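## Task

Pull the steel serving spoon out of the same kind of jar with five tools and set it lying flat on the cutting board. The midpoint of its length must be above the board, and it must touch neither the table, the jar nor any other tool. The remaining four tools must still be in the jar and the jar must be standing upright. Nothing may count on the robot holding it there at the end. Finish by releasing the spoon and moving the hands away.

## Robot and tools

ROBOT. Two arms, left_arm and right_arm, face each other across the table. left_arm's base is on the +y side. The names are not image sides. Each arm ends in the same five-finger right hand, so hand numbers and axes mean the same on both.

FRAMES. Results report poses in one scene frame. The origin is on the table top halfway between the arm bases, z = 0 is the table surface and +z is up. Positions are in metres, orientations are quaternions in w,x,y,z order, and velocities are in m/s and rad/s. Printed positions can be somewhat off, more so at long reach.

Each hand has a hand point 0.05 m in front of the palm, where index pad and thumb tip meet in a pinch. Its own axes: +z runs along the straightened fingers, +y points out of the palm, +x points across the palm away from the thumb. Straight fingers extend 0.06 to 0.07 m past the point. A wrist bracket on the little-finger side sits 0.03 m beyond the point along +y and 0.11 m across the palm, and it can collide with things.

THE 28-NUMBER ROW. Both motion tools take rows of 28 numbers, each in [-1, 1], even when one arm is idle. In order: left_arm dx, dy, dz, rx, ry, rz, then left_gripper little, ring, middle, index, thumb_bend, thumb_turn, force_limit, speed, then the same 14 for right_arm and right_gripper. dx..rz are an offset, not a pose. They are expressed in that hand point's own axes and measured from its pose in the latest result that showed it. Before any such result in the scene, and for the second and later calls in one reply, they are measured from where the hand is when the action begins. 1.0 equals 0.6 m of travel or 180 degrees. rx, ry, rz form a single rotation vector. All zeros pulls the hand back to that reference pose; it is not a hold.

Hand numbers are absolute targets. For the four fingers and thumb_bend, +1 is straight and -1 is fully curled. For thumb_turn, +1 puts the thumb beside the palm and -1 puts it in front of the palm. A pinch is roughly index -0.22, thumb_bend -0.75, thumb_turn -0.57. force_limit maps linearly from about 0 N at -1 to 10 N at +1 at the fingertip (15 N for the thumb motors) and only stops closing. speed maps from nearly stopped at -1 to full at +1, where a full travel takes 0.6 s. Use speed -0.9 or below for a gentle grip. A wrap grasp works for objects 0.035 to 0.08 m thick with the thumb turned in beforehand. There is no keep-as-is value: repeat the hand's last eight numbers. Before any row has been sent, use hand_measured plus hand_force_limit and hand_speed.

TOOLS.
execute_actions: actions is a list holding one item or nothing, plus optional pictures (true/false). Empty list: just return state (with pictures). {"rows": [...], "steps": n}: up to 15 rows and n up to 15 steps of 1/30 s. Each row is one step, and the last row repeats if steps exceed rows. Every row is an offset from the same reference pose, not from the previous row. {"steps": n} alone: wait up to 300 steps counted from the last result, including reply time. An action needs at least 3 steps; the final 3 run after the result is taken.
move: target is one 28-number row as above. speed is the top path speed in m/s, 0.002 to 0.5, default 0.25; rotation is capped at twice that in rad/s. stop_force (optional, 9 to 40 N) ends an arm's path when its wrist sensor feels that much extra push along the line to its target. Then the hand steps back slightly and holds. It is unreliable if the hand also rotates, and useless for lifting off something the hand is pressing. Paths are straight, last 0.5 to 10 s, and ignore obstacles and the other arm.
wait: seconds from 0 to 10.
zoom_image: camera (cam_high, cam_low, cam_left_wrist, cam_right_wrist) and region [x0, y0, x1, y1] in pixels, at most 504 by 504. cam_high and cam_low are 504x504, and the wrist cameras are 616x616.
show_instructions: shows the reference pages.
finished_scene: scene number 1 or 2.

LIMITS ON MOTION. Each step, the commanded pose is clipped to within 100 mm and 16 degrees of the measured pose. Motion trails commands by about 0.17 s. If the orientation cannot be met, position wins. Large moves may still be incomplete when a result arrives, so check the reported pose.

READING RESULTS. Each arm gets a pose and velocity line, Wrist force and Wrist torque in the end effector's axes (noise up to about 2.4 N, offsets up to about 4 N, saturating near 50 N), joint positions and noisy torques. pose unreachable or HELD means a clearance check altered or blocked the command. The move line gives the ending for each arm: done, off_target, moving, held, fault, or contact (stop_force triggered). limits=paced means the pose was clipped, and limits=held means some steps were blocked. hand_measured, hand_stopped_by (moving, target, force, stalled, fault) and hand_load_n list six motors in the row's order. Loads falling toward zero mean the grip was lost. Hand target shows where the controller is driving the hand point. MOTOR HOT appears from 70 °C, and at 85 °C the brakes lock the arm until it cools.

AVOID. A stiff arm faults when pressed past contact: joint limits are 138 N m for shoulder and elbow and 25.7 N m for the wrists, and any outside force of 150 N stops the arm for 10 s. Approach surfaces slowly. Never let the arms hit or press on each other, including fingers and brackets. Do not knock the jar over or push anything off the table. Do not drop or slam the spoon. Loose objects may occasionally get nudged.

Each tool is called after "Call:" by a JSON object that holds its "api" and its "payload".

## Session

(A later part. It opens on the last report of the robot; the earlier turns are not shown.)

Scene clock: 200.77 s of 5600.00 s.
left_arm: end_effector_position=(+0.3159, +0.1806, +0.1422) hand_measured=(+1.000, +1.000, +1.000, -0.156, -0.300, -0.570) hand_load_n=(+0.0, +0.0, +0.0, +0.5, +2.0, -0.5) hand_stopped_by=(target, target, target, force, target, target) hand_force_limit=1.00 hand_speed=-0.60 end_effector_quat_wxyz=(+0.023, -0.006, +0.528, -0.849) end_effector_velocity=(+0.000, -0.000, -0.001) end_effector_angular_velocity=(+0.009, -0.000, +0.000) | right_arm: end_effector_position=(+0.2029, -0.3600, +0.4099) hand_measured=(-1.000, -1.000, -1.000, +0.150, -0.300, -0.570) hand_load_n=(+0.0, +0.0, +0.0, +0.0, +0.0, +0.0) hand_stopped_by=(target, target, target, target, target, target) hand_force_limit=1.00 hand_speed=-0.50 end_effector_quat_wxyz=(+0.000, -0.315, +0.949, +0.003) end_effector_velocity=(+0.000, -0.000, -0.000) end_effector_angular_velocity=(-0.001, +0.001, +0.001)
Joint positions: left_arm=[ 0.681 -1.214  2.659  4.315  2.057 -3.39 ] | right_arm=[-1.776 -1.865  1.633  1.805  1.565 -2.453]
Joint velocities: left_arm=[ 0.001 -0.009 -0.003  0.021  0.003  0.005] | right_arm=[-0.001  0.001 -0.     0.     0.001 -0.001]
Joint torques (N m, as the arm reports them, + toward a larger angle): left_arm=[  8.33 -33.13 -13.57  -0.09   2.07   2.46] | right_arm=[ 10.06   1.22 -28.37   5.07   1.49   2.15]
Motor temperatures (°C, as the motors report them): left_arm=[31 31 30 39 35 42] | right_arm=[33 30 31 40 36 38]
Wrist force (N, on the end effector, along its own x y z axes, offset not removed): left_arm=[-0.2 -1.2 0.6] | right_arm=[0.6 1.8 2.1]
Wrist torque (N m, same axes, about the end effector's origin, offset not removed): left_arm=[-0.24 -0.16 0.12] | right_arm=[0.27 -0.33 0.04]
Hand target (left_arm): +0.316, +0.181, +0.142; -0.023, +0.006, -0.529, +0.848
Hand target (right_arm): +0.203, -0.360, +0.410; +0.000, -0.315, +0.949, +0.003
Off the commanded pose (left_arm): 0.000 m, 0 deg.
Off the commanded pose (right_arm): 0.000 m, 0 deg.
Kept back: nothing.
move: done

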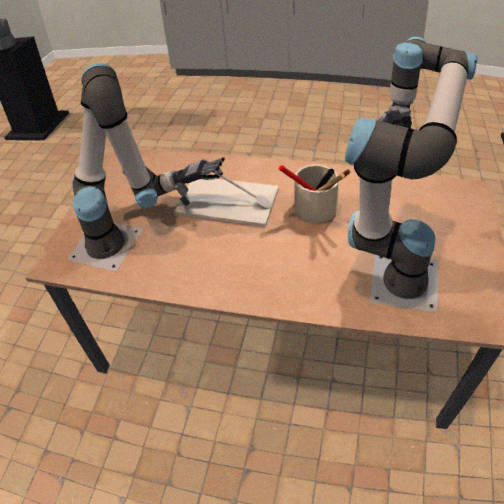

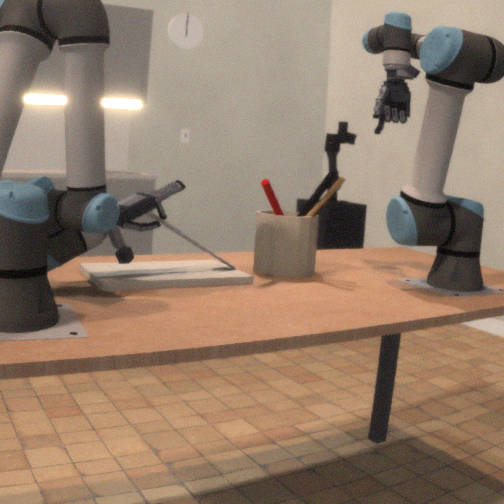

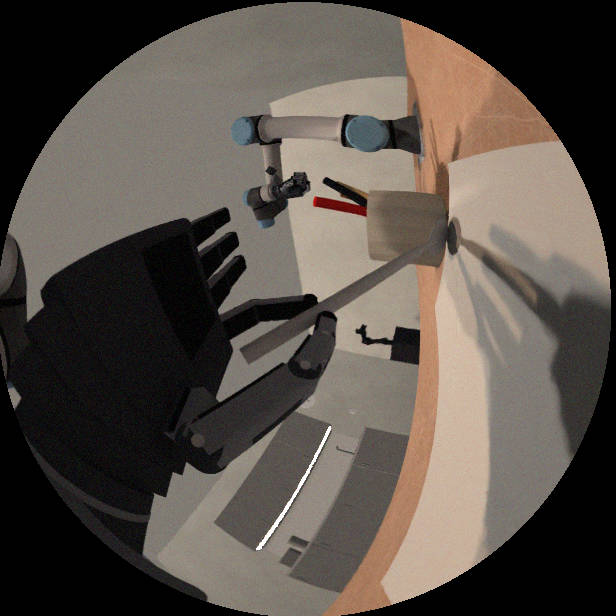

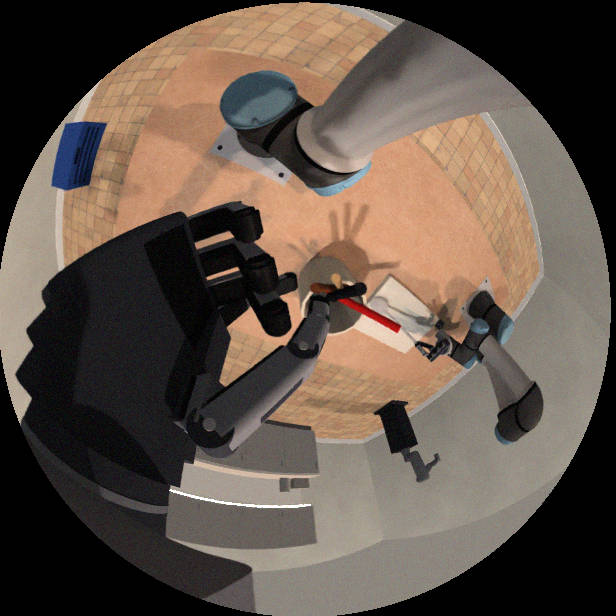

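Call:
{"api": "move", "payload": {"target": [0,0.038,-0.037,-0.085,0,0,1,1,1,-0.9,-0.3,-0.57,0.3,-0.6,0,0,0,0,0,0,-1,-1,-1,0.15,-0.3,-0.57,1,-0.5], "speed": 0.015}}

Call:
{"api": "zoom_image", "payload": {"camera": "cam_low", "region": [60,100,340,320]}}

Scene clock: 210.10 s of 5600.00 s.
left_arm: end_effector_position=(+0.3158, +0.1904, +0.1121) hand_measured=(+1.000, +1.000, +1.000, -0.192, -0.288, -0.570) hand_load_n=(+0.0, +0.0, +0.0, +7.0, +23.5, -3.0) hand_stopped_by=(target, target, target, force, target, target) hand_force_limit=0.30 hand_speed=-0.60 end_effector_quat_wxyz=(+0.022, -0.009, +0.636, -0.771) end_effector_velocity=(+0.000, +0.000, -0.001) end_effector_angular_velocity=(+0.010, +0.001, +0.001) | right_arm: end_effector_position=(+0.2029, -0.3600, +0.4099) hand_measured=(-1.000, -1.000, -1.000, +0.150, -0.300, -0.570) hand_load_n=(+0.0, +0.0, +0.0, +0.0, +0.0, +0.0) hand_stopped_by=(target, target, target, target, target, target) hand_force_limit=1.00 hand_speed=-0.50 end_effector_quat_wxyz=(+0.000, -0.315, +0.949, +0.003) end_effector_velocity=(-0.000, -0.000, -0.000) end_effector_angular_velocity=(-0.002, -0.000, +0.001)
Joint positions: left_arm=[ 0.714 -1.416  2.593  4.879  2.136 -3.251] | right_arm=[-1.776 -1.865  1.633  1.805  1.565 -2.453]
Joint velocities: left_arm=[ 0.001 -0.005 -0.004  0.02   0.001  0.006] | right_arm=[ 0.    -0.    -0.    -0.     0.002 -0.001]
Joint torques (N m, as the arm reports them, + toward a larger angle): left_arm=[  6.88 -27.54 -16.02   0.96   2.44   2.27] | right_arm=[ 11.38   1.13 -27.8    5.09   1.32   2.41]
Motor temperatures (°C, as the motors report them): left_arm=[31 31 30 39 35 42] | right_arm=[33 30 31 40 36 38]
Wrist force (N, on the end effector, along its own x y z axes, offset not removed): left_arm=[-0.5 -3.0 1.1] | right_arm=[3.3 3.4 0.5]
Wrist torque (N m, same axes, about the end effector's origin, offset not removed): left_arm=[0.04 -0.27 0.02] | right_arm=[0.64 -0.66 0.25]
Hand target (left_arm): +0.316, +0.190, +0.112; -0.022, +0.009, -0.637, +0.771
Hand target (right_arm): +0.203, -0.360, +0.410; +0.000, -0.315, +0.949, +0.003
Off the commanded pose (left_arm): 0.000 m, 0 deg.
Off the commanded pose (right_arm): 0.000 m, 0 deg.
Kept back: nothing.
move: done

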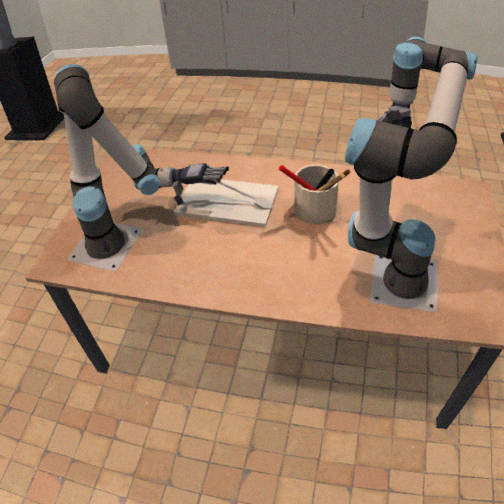

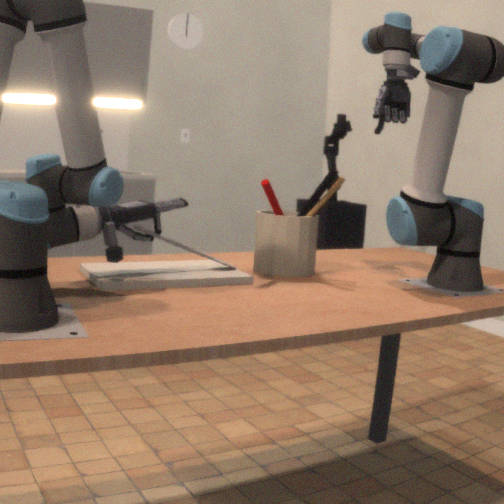

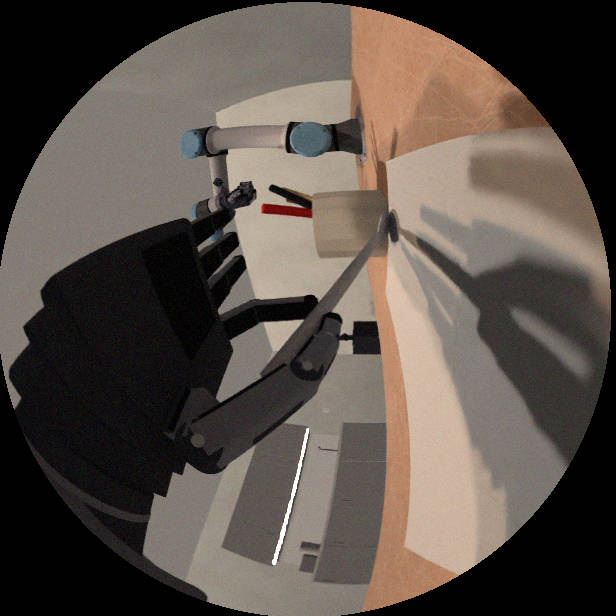

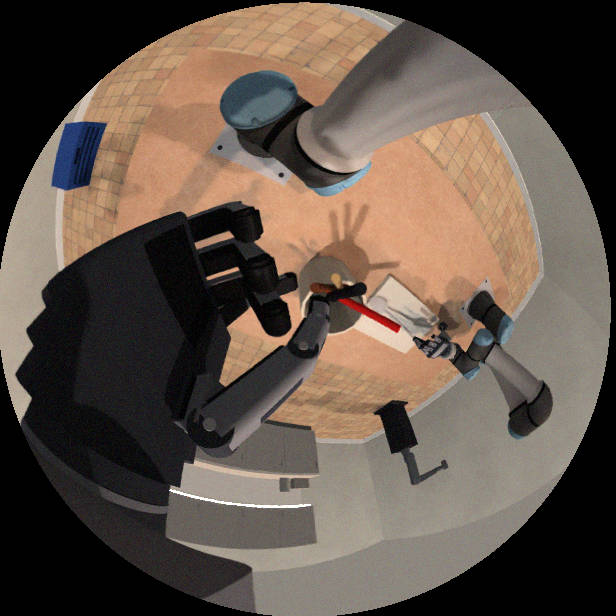

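Region (60, 100, 340, 320) of cam_low's 504x504 image, scaled by 1.800, with more detail than that image has; it fills the top 396 rows of this view, and the rest is white.

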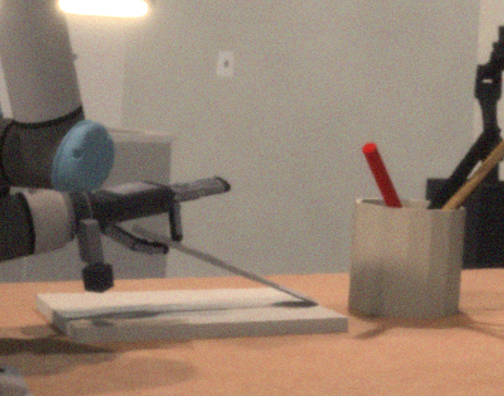

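Call:
{"api": "move", "payload": {"target": [0,0.031,-0.057,0,0,0,1,1,1,-0.6,-0.1,-0.57,0.3,-0.8,0,0,0,0,0,0,-1,-1,-1,0.15,-0.3,-0.57,1,-0.5], "speed": 0.015}}

Call:
{"api": "zoom_image", "payload": {"camera": "cam_low", "region": [60,100,340,320]}}

Scene clock: 213.20 s of 5600.00 s.
left_arm: end_effector_position=(+0.3149, +0.2201, +0.0875) hand_measured=(+1.000, +1.000, +1.000, -0.192, -0.098, -0.570) hand_load_n=(+0.0, +0.0, +0.0, +5.0, +4.0, -4.5) hand_stopped_by=(target, target, target, force, target, target) hand_force_limit=0.30 hand_speed=-0.80 end_effector_quat_wxyz=(+0.022, -0.009, +0.636, -0.771) end_effector_velocity=(+0.001, +0.003, -0.002) end_effector_angular_velocity=(+0.000, +0.002, +0.002) | right_arm: end_effector_position=(+0.2029, -0.3600, +0.4099) hand_measured=(-1.000, -1.000, -1.000, +0.150, -0.300, -0.570) hand_load_n=(+0.0, +0.0, +0.0, +0.0, +0.0, +0.0) hand_stopped_by=(target, target, target, target, target, target) hand_force_limit=1.00 hand_speed=-0.50 end_effector_quat_wxyz=(+0.000, -0.315, +0.949, +0.003) end_effector_velocity=(-0.000, -0.000, -0.000) end_effector_angular_velocity=(-0.001, +0.000, +0.001)
Joint positions: left_arm=[ 0.789 -1.328  2.645  4.727  2.209 -3.272] | right_arm=[-1.776 -1.865  1.633  1.805  1.565 -2.453]
Joint velocities: left_arm=[ 0.008  0.009  0.003 -0.013  0.006 -0.003] | right_arm=[ 0.001 -0.    -0.    -0.     0.001 -0.   ]
Joint torques (N m, as the arm reports them, + toward a larger angle): left_arm=[ 6.77 -5.45  0.98 -2.91  2.43 -2.17] | right_arm=[ 11.74   0.99 -28.01   4.91   1.34   2.37]
Motor temperatures (°C, as the motors report them): left_arm=[31 31 30 39 35 42] | right_arm=[33 30 31 40 36 38]
Wrist force (N, on the end effector, along its own x y z axes, offset not removed): left_arm=[-1.4 -2.2 2.6] | right_arm=[0.9 1.3 1.4]
Wrist torque (N m, same axes, about the end effector's origin, offset not removed): left_arm=[0.67 -0.34 0.09] | right_arm=[0.22 -0.32 -0.03]
Hand target (left_arm): +0.315, +0.220, +0.087; -0.022, +0.009, -0.636, +0.771
Hand target (right_arm): +0.203, -0.360, +0.410; +0.000, -0.315, +0.949, +0.003
Off the commanded pose (left_arm): 0.000 m, 0 deg.
Off the commanded pose (right_arm): 0.000 m, 0 deg.
Kept back: nothing.
move: done

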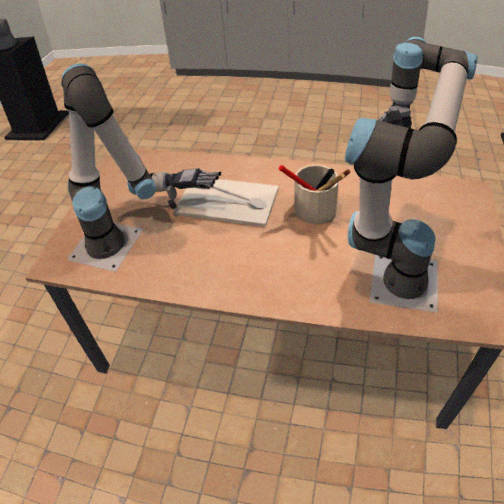

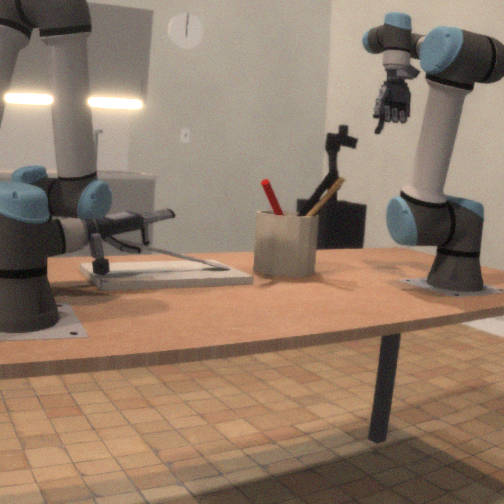

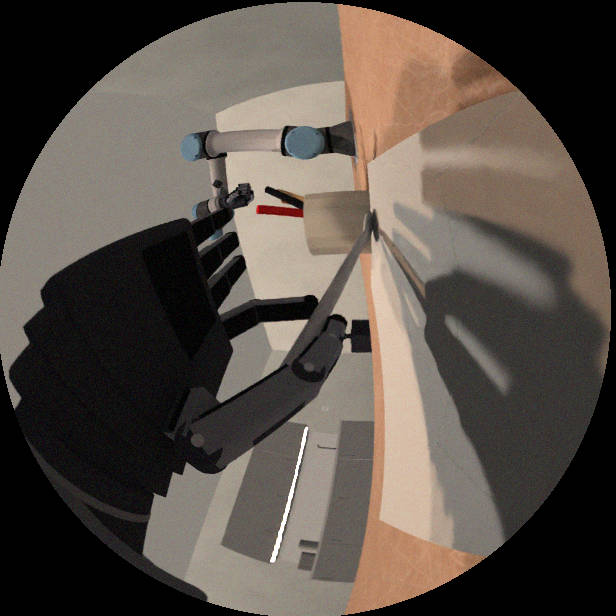

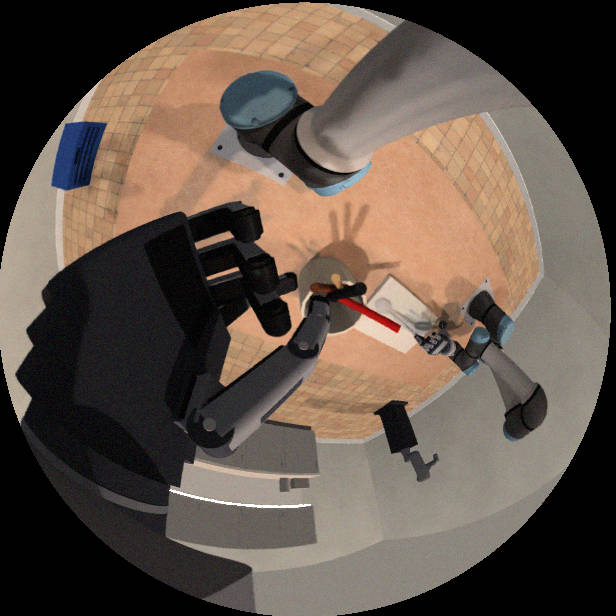

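Region (60, 100, 340, 320) of cam_low's 504x504 image, scaled by 1.800, with more detail than that image has; it fills the top 396 rows of this view, and the rest is white.

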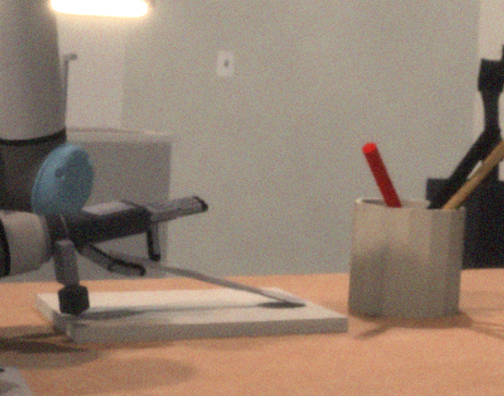

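Call:
{"api": "execute_actions", "payload": {"actions": [{"rows":[[0,0,0,0,0,0,1,1,1,0.3,-0.1,0.6,0.3,-0.6,0,0,0,0,0,0,-1,-1,-1,0.15,-0.3,-0.57,1,-0.5]],"steps":15}]}}

Call:
{"api": "wait", "payload": {"seconds": 2.5}}

Call:
{"api": "zoom_image", "payload": {"camera": "cam_low", "region": [60,100,340,320]}}

Scene clock: 213.70 s of 5600.00 s.
left_arm: end_effector_position=(+0.3149, +0.2202, +0.0875) hand_measured=(+1.000, +1.000, +1.000, +0.004, -0.098, -0.400) hand_load_n=(+0.0, +0.0, +0.0, +0.0, +0.5, +0.0) hand_stopped_by=(target, target, target, moving, target, moving) hand_force_limit=0.30 hand_speed=-0.60 end_effector_quat_wxyz=(+0.022, -0.009, +0.636, -0.771) end_effector_velocity=(+0.000, +0.000, +0.000) end_effector_angular_velocity=(+0.001, -0.000, +0.001) | right_arm: end_effector_position=(+0.2029, -0.3600, +0.4099) hand_measured=(-1.000, -1.000, -1.000, +0.150, -0.300, -0.570) hand_load_n=(+0.0, +0.0, +0.0, +0.0, +0.0, +0.0) hand_stopped_by=(target, target, target, target, target, target) hand_force_limit=1.00 hand_speed=-0.50 end_effector_quat_wxyz=(+0.000, -0.315, +0.949, +0.003) end_effector_velocity=(-0.000, +0.000, +0.000) end_effector_angular_velocity=(+0.000, -0.001, +0.001)
Joint positions: left_arm=[ 0.789 -1.328  2.645  4.727  2.21  -3.272] | right_arm=[-1.776 -1.865  1.633  1.805  1.565 -2.453]
Joint velocities: left_arm=[ 0.    -0.002 -0.001  0.003 -0.001  0.001] | right_arm=[ 0.    -0.    -0.    -0.    -0.    -0.001]
Joint torques (N m, as the arm reports them, + toward a larger angle): left_arm=[ -7.4  -30.6  -15.8    0.77  -2.27   2.47] | right_arm=[ 10.41   1.55 -27.03   5.11   1.42   2.38]
Motor temperatures (°C, as the motors report them): left_arm=[31 31 30 39 35 42] | right_arm=[33 30 31 40 36 38]
Wrist force (N, on the end effector, along its own x y z axes, offset not removed): left_arm=[0.8 -1.4 1.0] | right_arm=[1.8 0.8 2.2]
Wrist torque (N m, same axes, about the end effector's origin, offset not removed): left_arm=[-0.31 -0.37 0.10] | right_arm=[0.21 -0.57 0.07]
Steps of this call (steps 1 to 3: nothing new was sent; steps 4 to 15: the first 12 steps of this action). Readings (end_effector_position | what the end effector reports):
4: left_arm (+0.3149, +0.2203, +0.0874) | right_arm (+0.2029, -0.3600, +0.4099) | left_arm hand_measured=(+1.000, +1.000, +1.000, -0.192, -0.098, -0.570) hand_load_n=(+0.0, +0.0, +0.0, +5.5, +4.0, -4.5) hand_stopped_by=(target, target, target, moving, target, moving) hand_force_limit=0.30 hand_speed=-0.60 | right_arm hand_measured=(-1.000, -1.000, -1.000, +0.150, -0.300, -0.570) hand_load_n=(+0.0, +0.0, +0.0, +0.0, +0.0, +0.0) hand_stopped_by=(target, target, target, target, target, target) hand_force_limit=1.00 hand_speed=-0.50
5: left_arm (+0.3149, +0.2203, +0.0874) | right_arm (+0.2029, -0.3600, +0.4099) | left_arm hand_measured=(+1.000, +1.000, +1.000, -0.192, -0.098, -0.570) hand_load_n=(+0.0, +0.0, +0.0, +5.5, +4.0, -4.5) hand_stopped_by=(target, target, target, moving, target, moving) hand_force_limit=0.30 hand_speed=-0.60 | right_arm hand_measured=(-1.000, -1.000, -1.000, +0.150, -0.300, -0.570) hand_load_n=(+0.0, +0.0, +0.0, +0.0, +0.0, +0.0) hand_stopped_by=(target, target, target, target, target, target) hand_force_limit=1.00 hand_speed=-0.50
7: left_arm (+0.3149, +0.2203, +0.0874) | right_arm (+0.2029, -0.3600, +0.4099) | left_arm hand_measured=(+1.000, +1.000, +1.000, -0.174, -0.098, -0.554) hand_load_n=(+0.0, +0.0, +0.0, +2.0, +2.5, -2.5) hand_stopped_by=(target, target, target, moving, target, moving) hand_force_limit=0.30 hand_speed=-0.60 | right_arm hand_measured=(-1.000, -1.000, -1.000, +0.150, -0.300, -0.570) hand_load_n=(+0.0, +0.0, +0.0, +0.0, +0.0, +0.0) hand_stopped_by=(target, target, target, target, target, target) hand_force_limit=1.00 hand_speed=-0.50
11: left_arm (+0.3148, +0.2202, +0.0874) | right_arm (+0.2029, -0.3600, +0.4099) | left_arm hand_measured=(+1.000, +1.000, +1.000, -0.084, -0.098, -0.476) hand_load_n=(+0.0, +0.0, +0.0, +0.0, +0.5, +0.0) hand_stopped_by=(target, target, target, moving, target, moving) hand_force_limit=0.30 hand_speed=-0.60 | right_arm hand_measured=(-1.000, -1.000, -1.000, +0.150, -0.300, -0.570) hand_load_n=(+0.0, +0.0, +0.0, +0.0, +0.0, +0.0) hand_stopped_by=(target, target, target, target, target, target) hand_force_limit=1.00 hand_speed=-0.50
15: the state above

Scene clock: 216.30 s of 5600.00 s.
left_arm: end_effector_position=(+0.3149, +0.2201, +0.0875) hand_measured=(+1.000, +1.000, +1.000, +0.300, -0.100, +0.600) hand_load_n=(+0.0, +0.0, +0.0, +0.0, +0.0, +0.0) hand_stopped_by=(target, target, target, target, target, target) hand_force_limit=0.30 hand_speed=-0.60 end_effector_quat_wxyz=(+0.022, -0.009, +0.636, -0.771) end_effector_velocity=(+0.000, +0.000, -0.000) end_effector_angular_velocity=(+0.001, -0.002, +0.000) | right_arm: end_effector_position=(+0.2029, -0.3600, +0.4099) hand_measured=(-1.000, -1.000, -1.000, +0.150, -0.300, -0.570) hand_load_n=(+0.0, +0.0, +0.0, +0.0, +0.0, +0.0) hand_stopped_by=(target, target, target, target, target, target) hand_force_limit=1.00 hand_speed=-0.50 end_effector_quat_wxyz=(+0.000, -0.315, +0.949, +0.003) end_effector_velocity=(+0.000, +0.000, +0.000) end_effector_angular_velocity=(+0.001, -0.000, -0.000)
Joint positions: left_arm=[ 0.789 -1.328  2.645  4.727  2.209 -3.272] | right_arm=[-1.776 -1.865  1.633  1.805  1.565 -2.453]
Joint velocities: left_arm=[ 0.002 -0.    -0.     0.001  0.002  0.002] | right_arm=[-0.    -0.     0.    -0.    -0.001 -0.   ]
Joint torques (N m, as the arm reports them, + toward a larger angle): left_arm=[ -6.81 -28.67 -11.42   0.52  -1.71   2.05] | right_arm=[ 10.6    2.31 -26.52   5.04   1.4    2.33]
Motor temperatures (°C, as the motors report them): left_arm=[31 31 30 39 35 42] | right_arm=[33 30 31 40 36 38]
Wrist force (N, on the end effector, along its own x y z axes, offset not removed): left_arm=[-0.8 -2.9 0.7] | right_arm=[1.6 3.7 1.9]
Wrist torque (N m, same axes, about the end effector's origin, offset not removed): left_arm=[-0.41 -0.15 -0.05] | right_arm=[0.65 -0.38 0.18]
Hand target (left_arm): +0.315, +0.220, +0.088; -0.022, +0.009, -0.636, +0.771
Hand target (right_arm): +0.203, -0.360, +0.410; +0.000, -0.315, +0.949, +0.003
Off the commanded pose (left_arm): 0.000 m, 0 deg.
Off the commanded pose (right_arm): 0.000 m, 0 deg.
Kept back: nothing.
Steps of this call (steps 1 to 3: the last 3 steps of your previous action; steps 4 to 78: nothing new was sent). Readings (end_effector_position | what the end effector reports):
1: left_arm (+0.3149, +0.2202, +0.0875) | right_arm (+0.2029, -0.3600, +0.4099) | left_arm hand_measured=(+1.000, +1.000, +1.000, +0.026, -0.098, -0.382) hand_load_n=(+0.0, +0.0, +0.0, +0.0, +0.5, +0.0) hand_stopped_by=(target, target, target, moving, target, moving) hand_force_limit=0.30 hand_speed=-0.60 | right_arm hand_measured=(-1.000, -1.000, -1.000, +0.150, -0.300, -0.570) hand_load_n=(+0.0, +0.0, +0.0, +0.0, +0.0, +0.0) hand_stopped_by=(target, target, target, target, target, target) hand_force_limit=1.00 hand_speed=-0.50
2: left_arm (+0.3149, +0.2202, +0.0875) | right_arm (+0.2029, -0.3600, +0.4099) | left_arm hand_measured=(+1.000, +1.000, +1.000, +0.048, -0.098, -0.362) hand_load_n=(+0.0, +0.0, +0.0, +0.0, +0.5, +0.0) hand_stopped_by=(target, target, target, moving, target, moving) hand_force_limit=0.30 hand_speed=-0.60 | right_arm hand_measured=(-1.000, -1.000, -1.000, +0.150, -0.300, -0.570) hand_load_n=(+0.0, +0.0, +0.0, +0.0, +0.0, +0.0) hand_stopped_by=(target, target, target, target, target, target) hand_force_limit=1.00 hand_speed=-0.50
4: left_arm (+0.3149, +0.2201, +0.0875) | right_arm (+0.2029, -0.3600, +0.4099) | left_arm hand_measured=(+1.000, +1.000, +1.000, +0.094, -0.098, -0.324) hand_load_n=(+0.0, +0.0, +0.0, +0.0, +0.5, +0.0) hand_stopped_by=(target, target, target, moving, target, moving) hand_force_limit=0.30 hand_speed=-0.60 | right_arm hand_measured=(-1.000, -1.000, -1.000, +0.150, -0.300, -0.570) hand_load_n=(+0.0, +0.0, +0.0, +0.0, +0.0, +0.0) hand_stopped_by=(target, target, target, target, target, target) hand_force_limit=1.00 hand_speed=-0.50
8: left_arm (+0.3149, +0.2201, +0.0875) | right_arm (+0.2029, -0.3600, +0.4099) | left_arm hand_measured=(+1.000, +1.000, +1.000, +0.182, -0.098, -0.248) hand_load_n=(+0.0, +0.0, +0.0, +0.0, +0.5, +0.0) hand_stopped_by=(target, target, target, moving, target, moving) hand_force_limit=0.30 hand_speed=-0.60 | right_arm hand_measured=(-1.000, -1.000, -1.000, +0.150, -0.300, -0.570) hand_load_n=(+0.0, +0.0, +0.0, +0.0, +0.0, +0.0) hand_stopped_by=(target, target, target, target, target, target) hand_force_limit=1.00 hand_speed=-0.50
78: the state above

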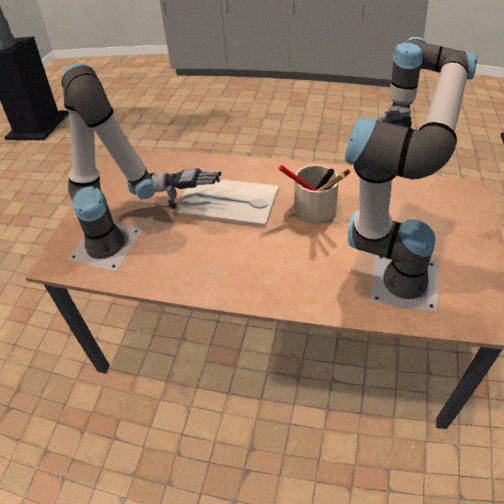

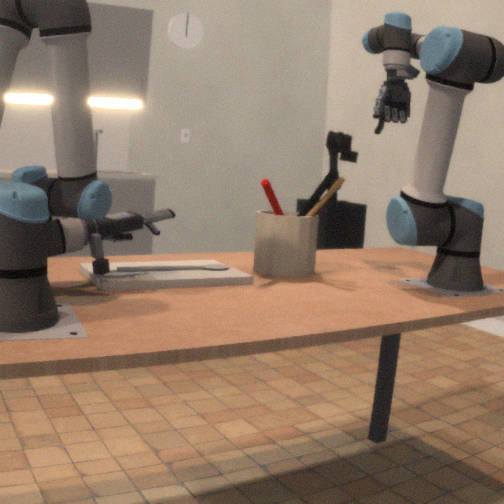

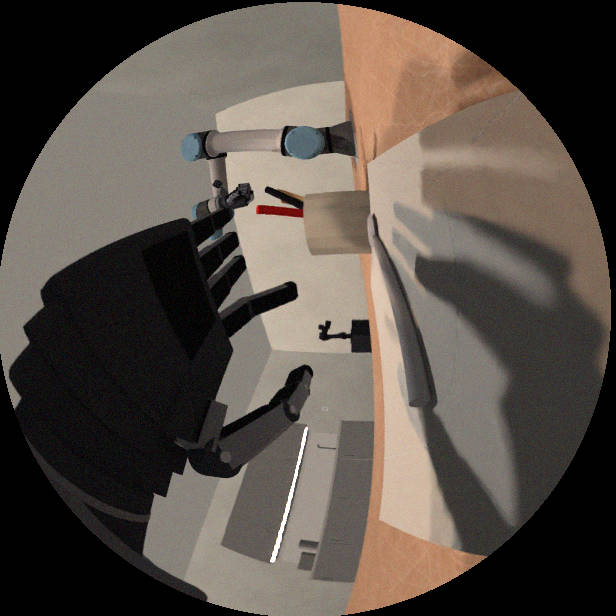

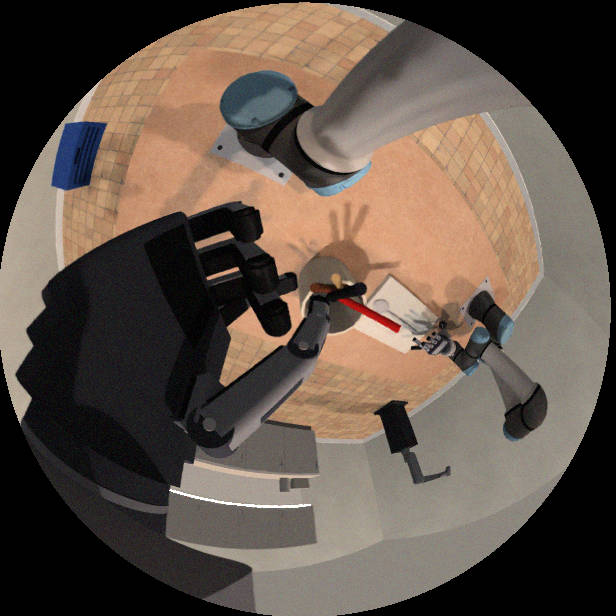

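Region (60, 100, 340, 320) of cam_low's 504x504 image, scaled by 1.800, with more detail than that image has; it fills the top 396 rows of this view, and the rest is white.

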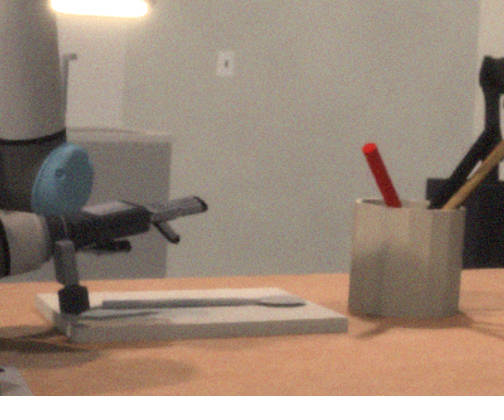

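Flat on the board. Lift away.

Call:
{"api": "move", "payload": {"target": [0,-0.2,0.04,0,0,0,1,1,1,0.3,-0.1,0.6,0.3,-0.6,0,0,0,0,0,0,-1,-1,-1,0.15,-0.3,-0.57,1,-0.5], "speed": 0.1}}

Call:
{"api": "finished_scene", "payload": {"scene": 2}}

Scene clock: 218.30 s of 5600.00 s.
left_arm: end_effector_position=(+0.3134, +0.2193, +0.2097) hand_measured=(+1.000, +1.000, +1.000, +0.300, -0.100, +0.600) hand_load_n=(+0.0, +0.0, +0.0, +0.0, +0.0, +0.0) hand_stopped_by=(target, target, target, target, target, target) hand_force_limit=0.30 hand_speed=-0.60 end_effector_quat_wxyz=(+0.022, -0.009, +0.636, -0.771) end_effector_velocity=(-0.001, -0.001, +0.002) end_effector_angular_velocity=(+0.005, +0.002, -0.001) | right_arm: end_effector_position=(+0.2029, -0.3600, +0.4099) hand_measured=(-1.000, -1.000, -1.000, +0.150, -0.300, -0.570) hand_load_n=(+0.0, +0.0, +0.0, +0.0, +0.0, +0.0) hand_stopped_by=(target, target, target, target, target, target) hand_force_limit=1.00 hand_speed=-0.50 end_effector_quat_wxyz=(+0.000, -0.315, +0.949, +0.003) end_effector_velocity=(+0.000, +0.000, -0.000) end_effector_angular_velocity=(+0.001, +0.000, +0.001)
Joint positions: left_arm=[ 0.781 -1.796  2.518  5.322  2.202 -3.27 ] | right_arm=[-1.776 -1.865  1.633  1.805  1.565 -2.453]
Joint velocities: left_arm=[-0.004 -0.008 -0.007  0.022 -0.003  0.003] | right_arm=[ 0.     0.     0.    -0.    -0.001 -0.001]
Joint torques (N m, as the arm reports them, + toward a larger angle): left_arm=[ -8.16 -20.73 -25.77   0.62  -2.23   2.63] | right_arm=[ 10.4    2.14 -27.39   5.18   1.43   2.45]
Motor temperatures (°C, as the motors report them): left_arm=[31 31 30 39 35 42] | right_arm=[33 30 31 40 36 38]
Wrist force (N, on the end effector, along its own x y z axes, offset not removed): left_arm=[0.7 -2.7 0.7] | right_arm=[1.8 2.3 3.2]
Wrist torque (N m, same axes, about the end effector's origin, offset not removed): left_arm=[-0.45 -0.40 0.05] | right_arm=[0.38 -0.58 0.20]
Hand target (left_arm): +0.313, +0.219, +0.210; -0.022, +0.009, -0.636, +0.771
Hand target (right_arm): +0.203, -0.360, +0.410; +0.000, -0.315, +0.949, +0.003
Off the commanded pose (left_arm): 0.000 m, 0 deg.
Off the commanded pose (right_arm): 0.000 m, 0 deg.
Kept back: nothing.
move: done

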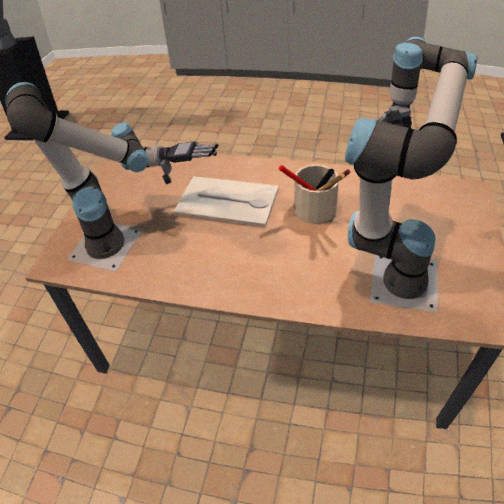

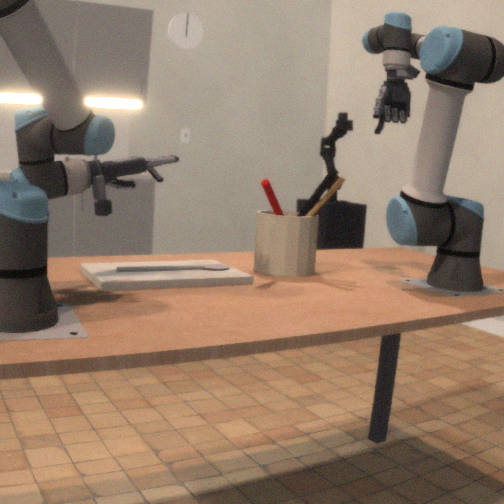

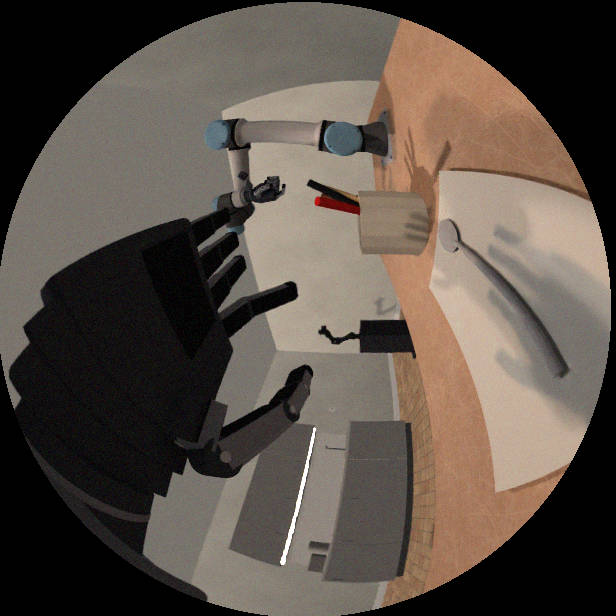

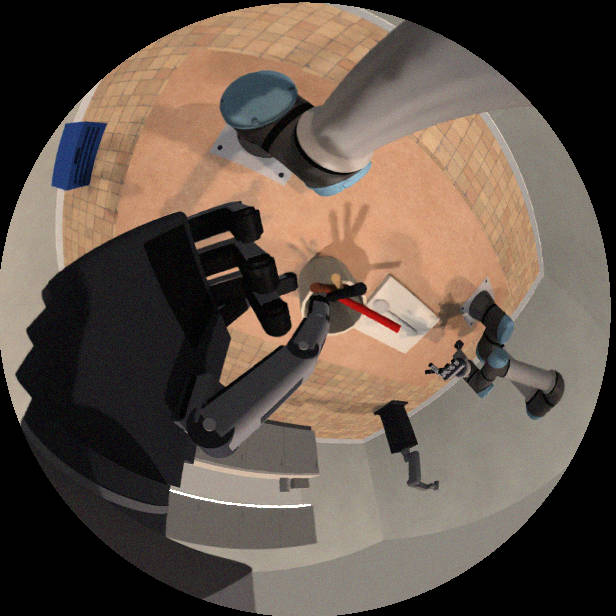

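The scene is finished: the task was done.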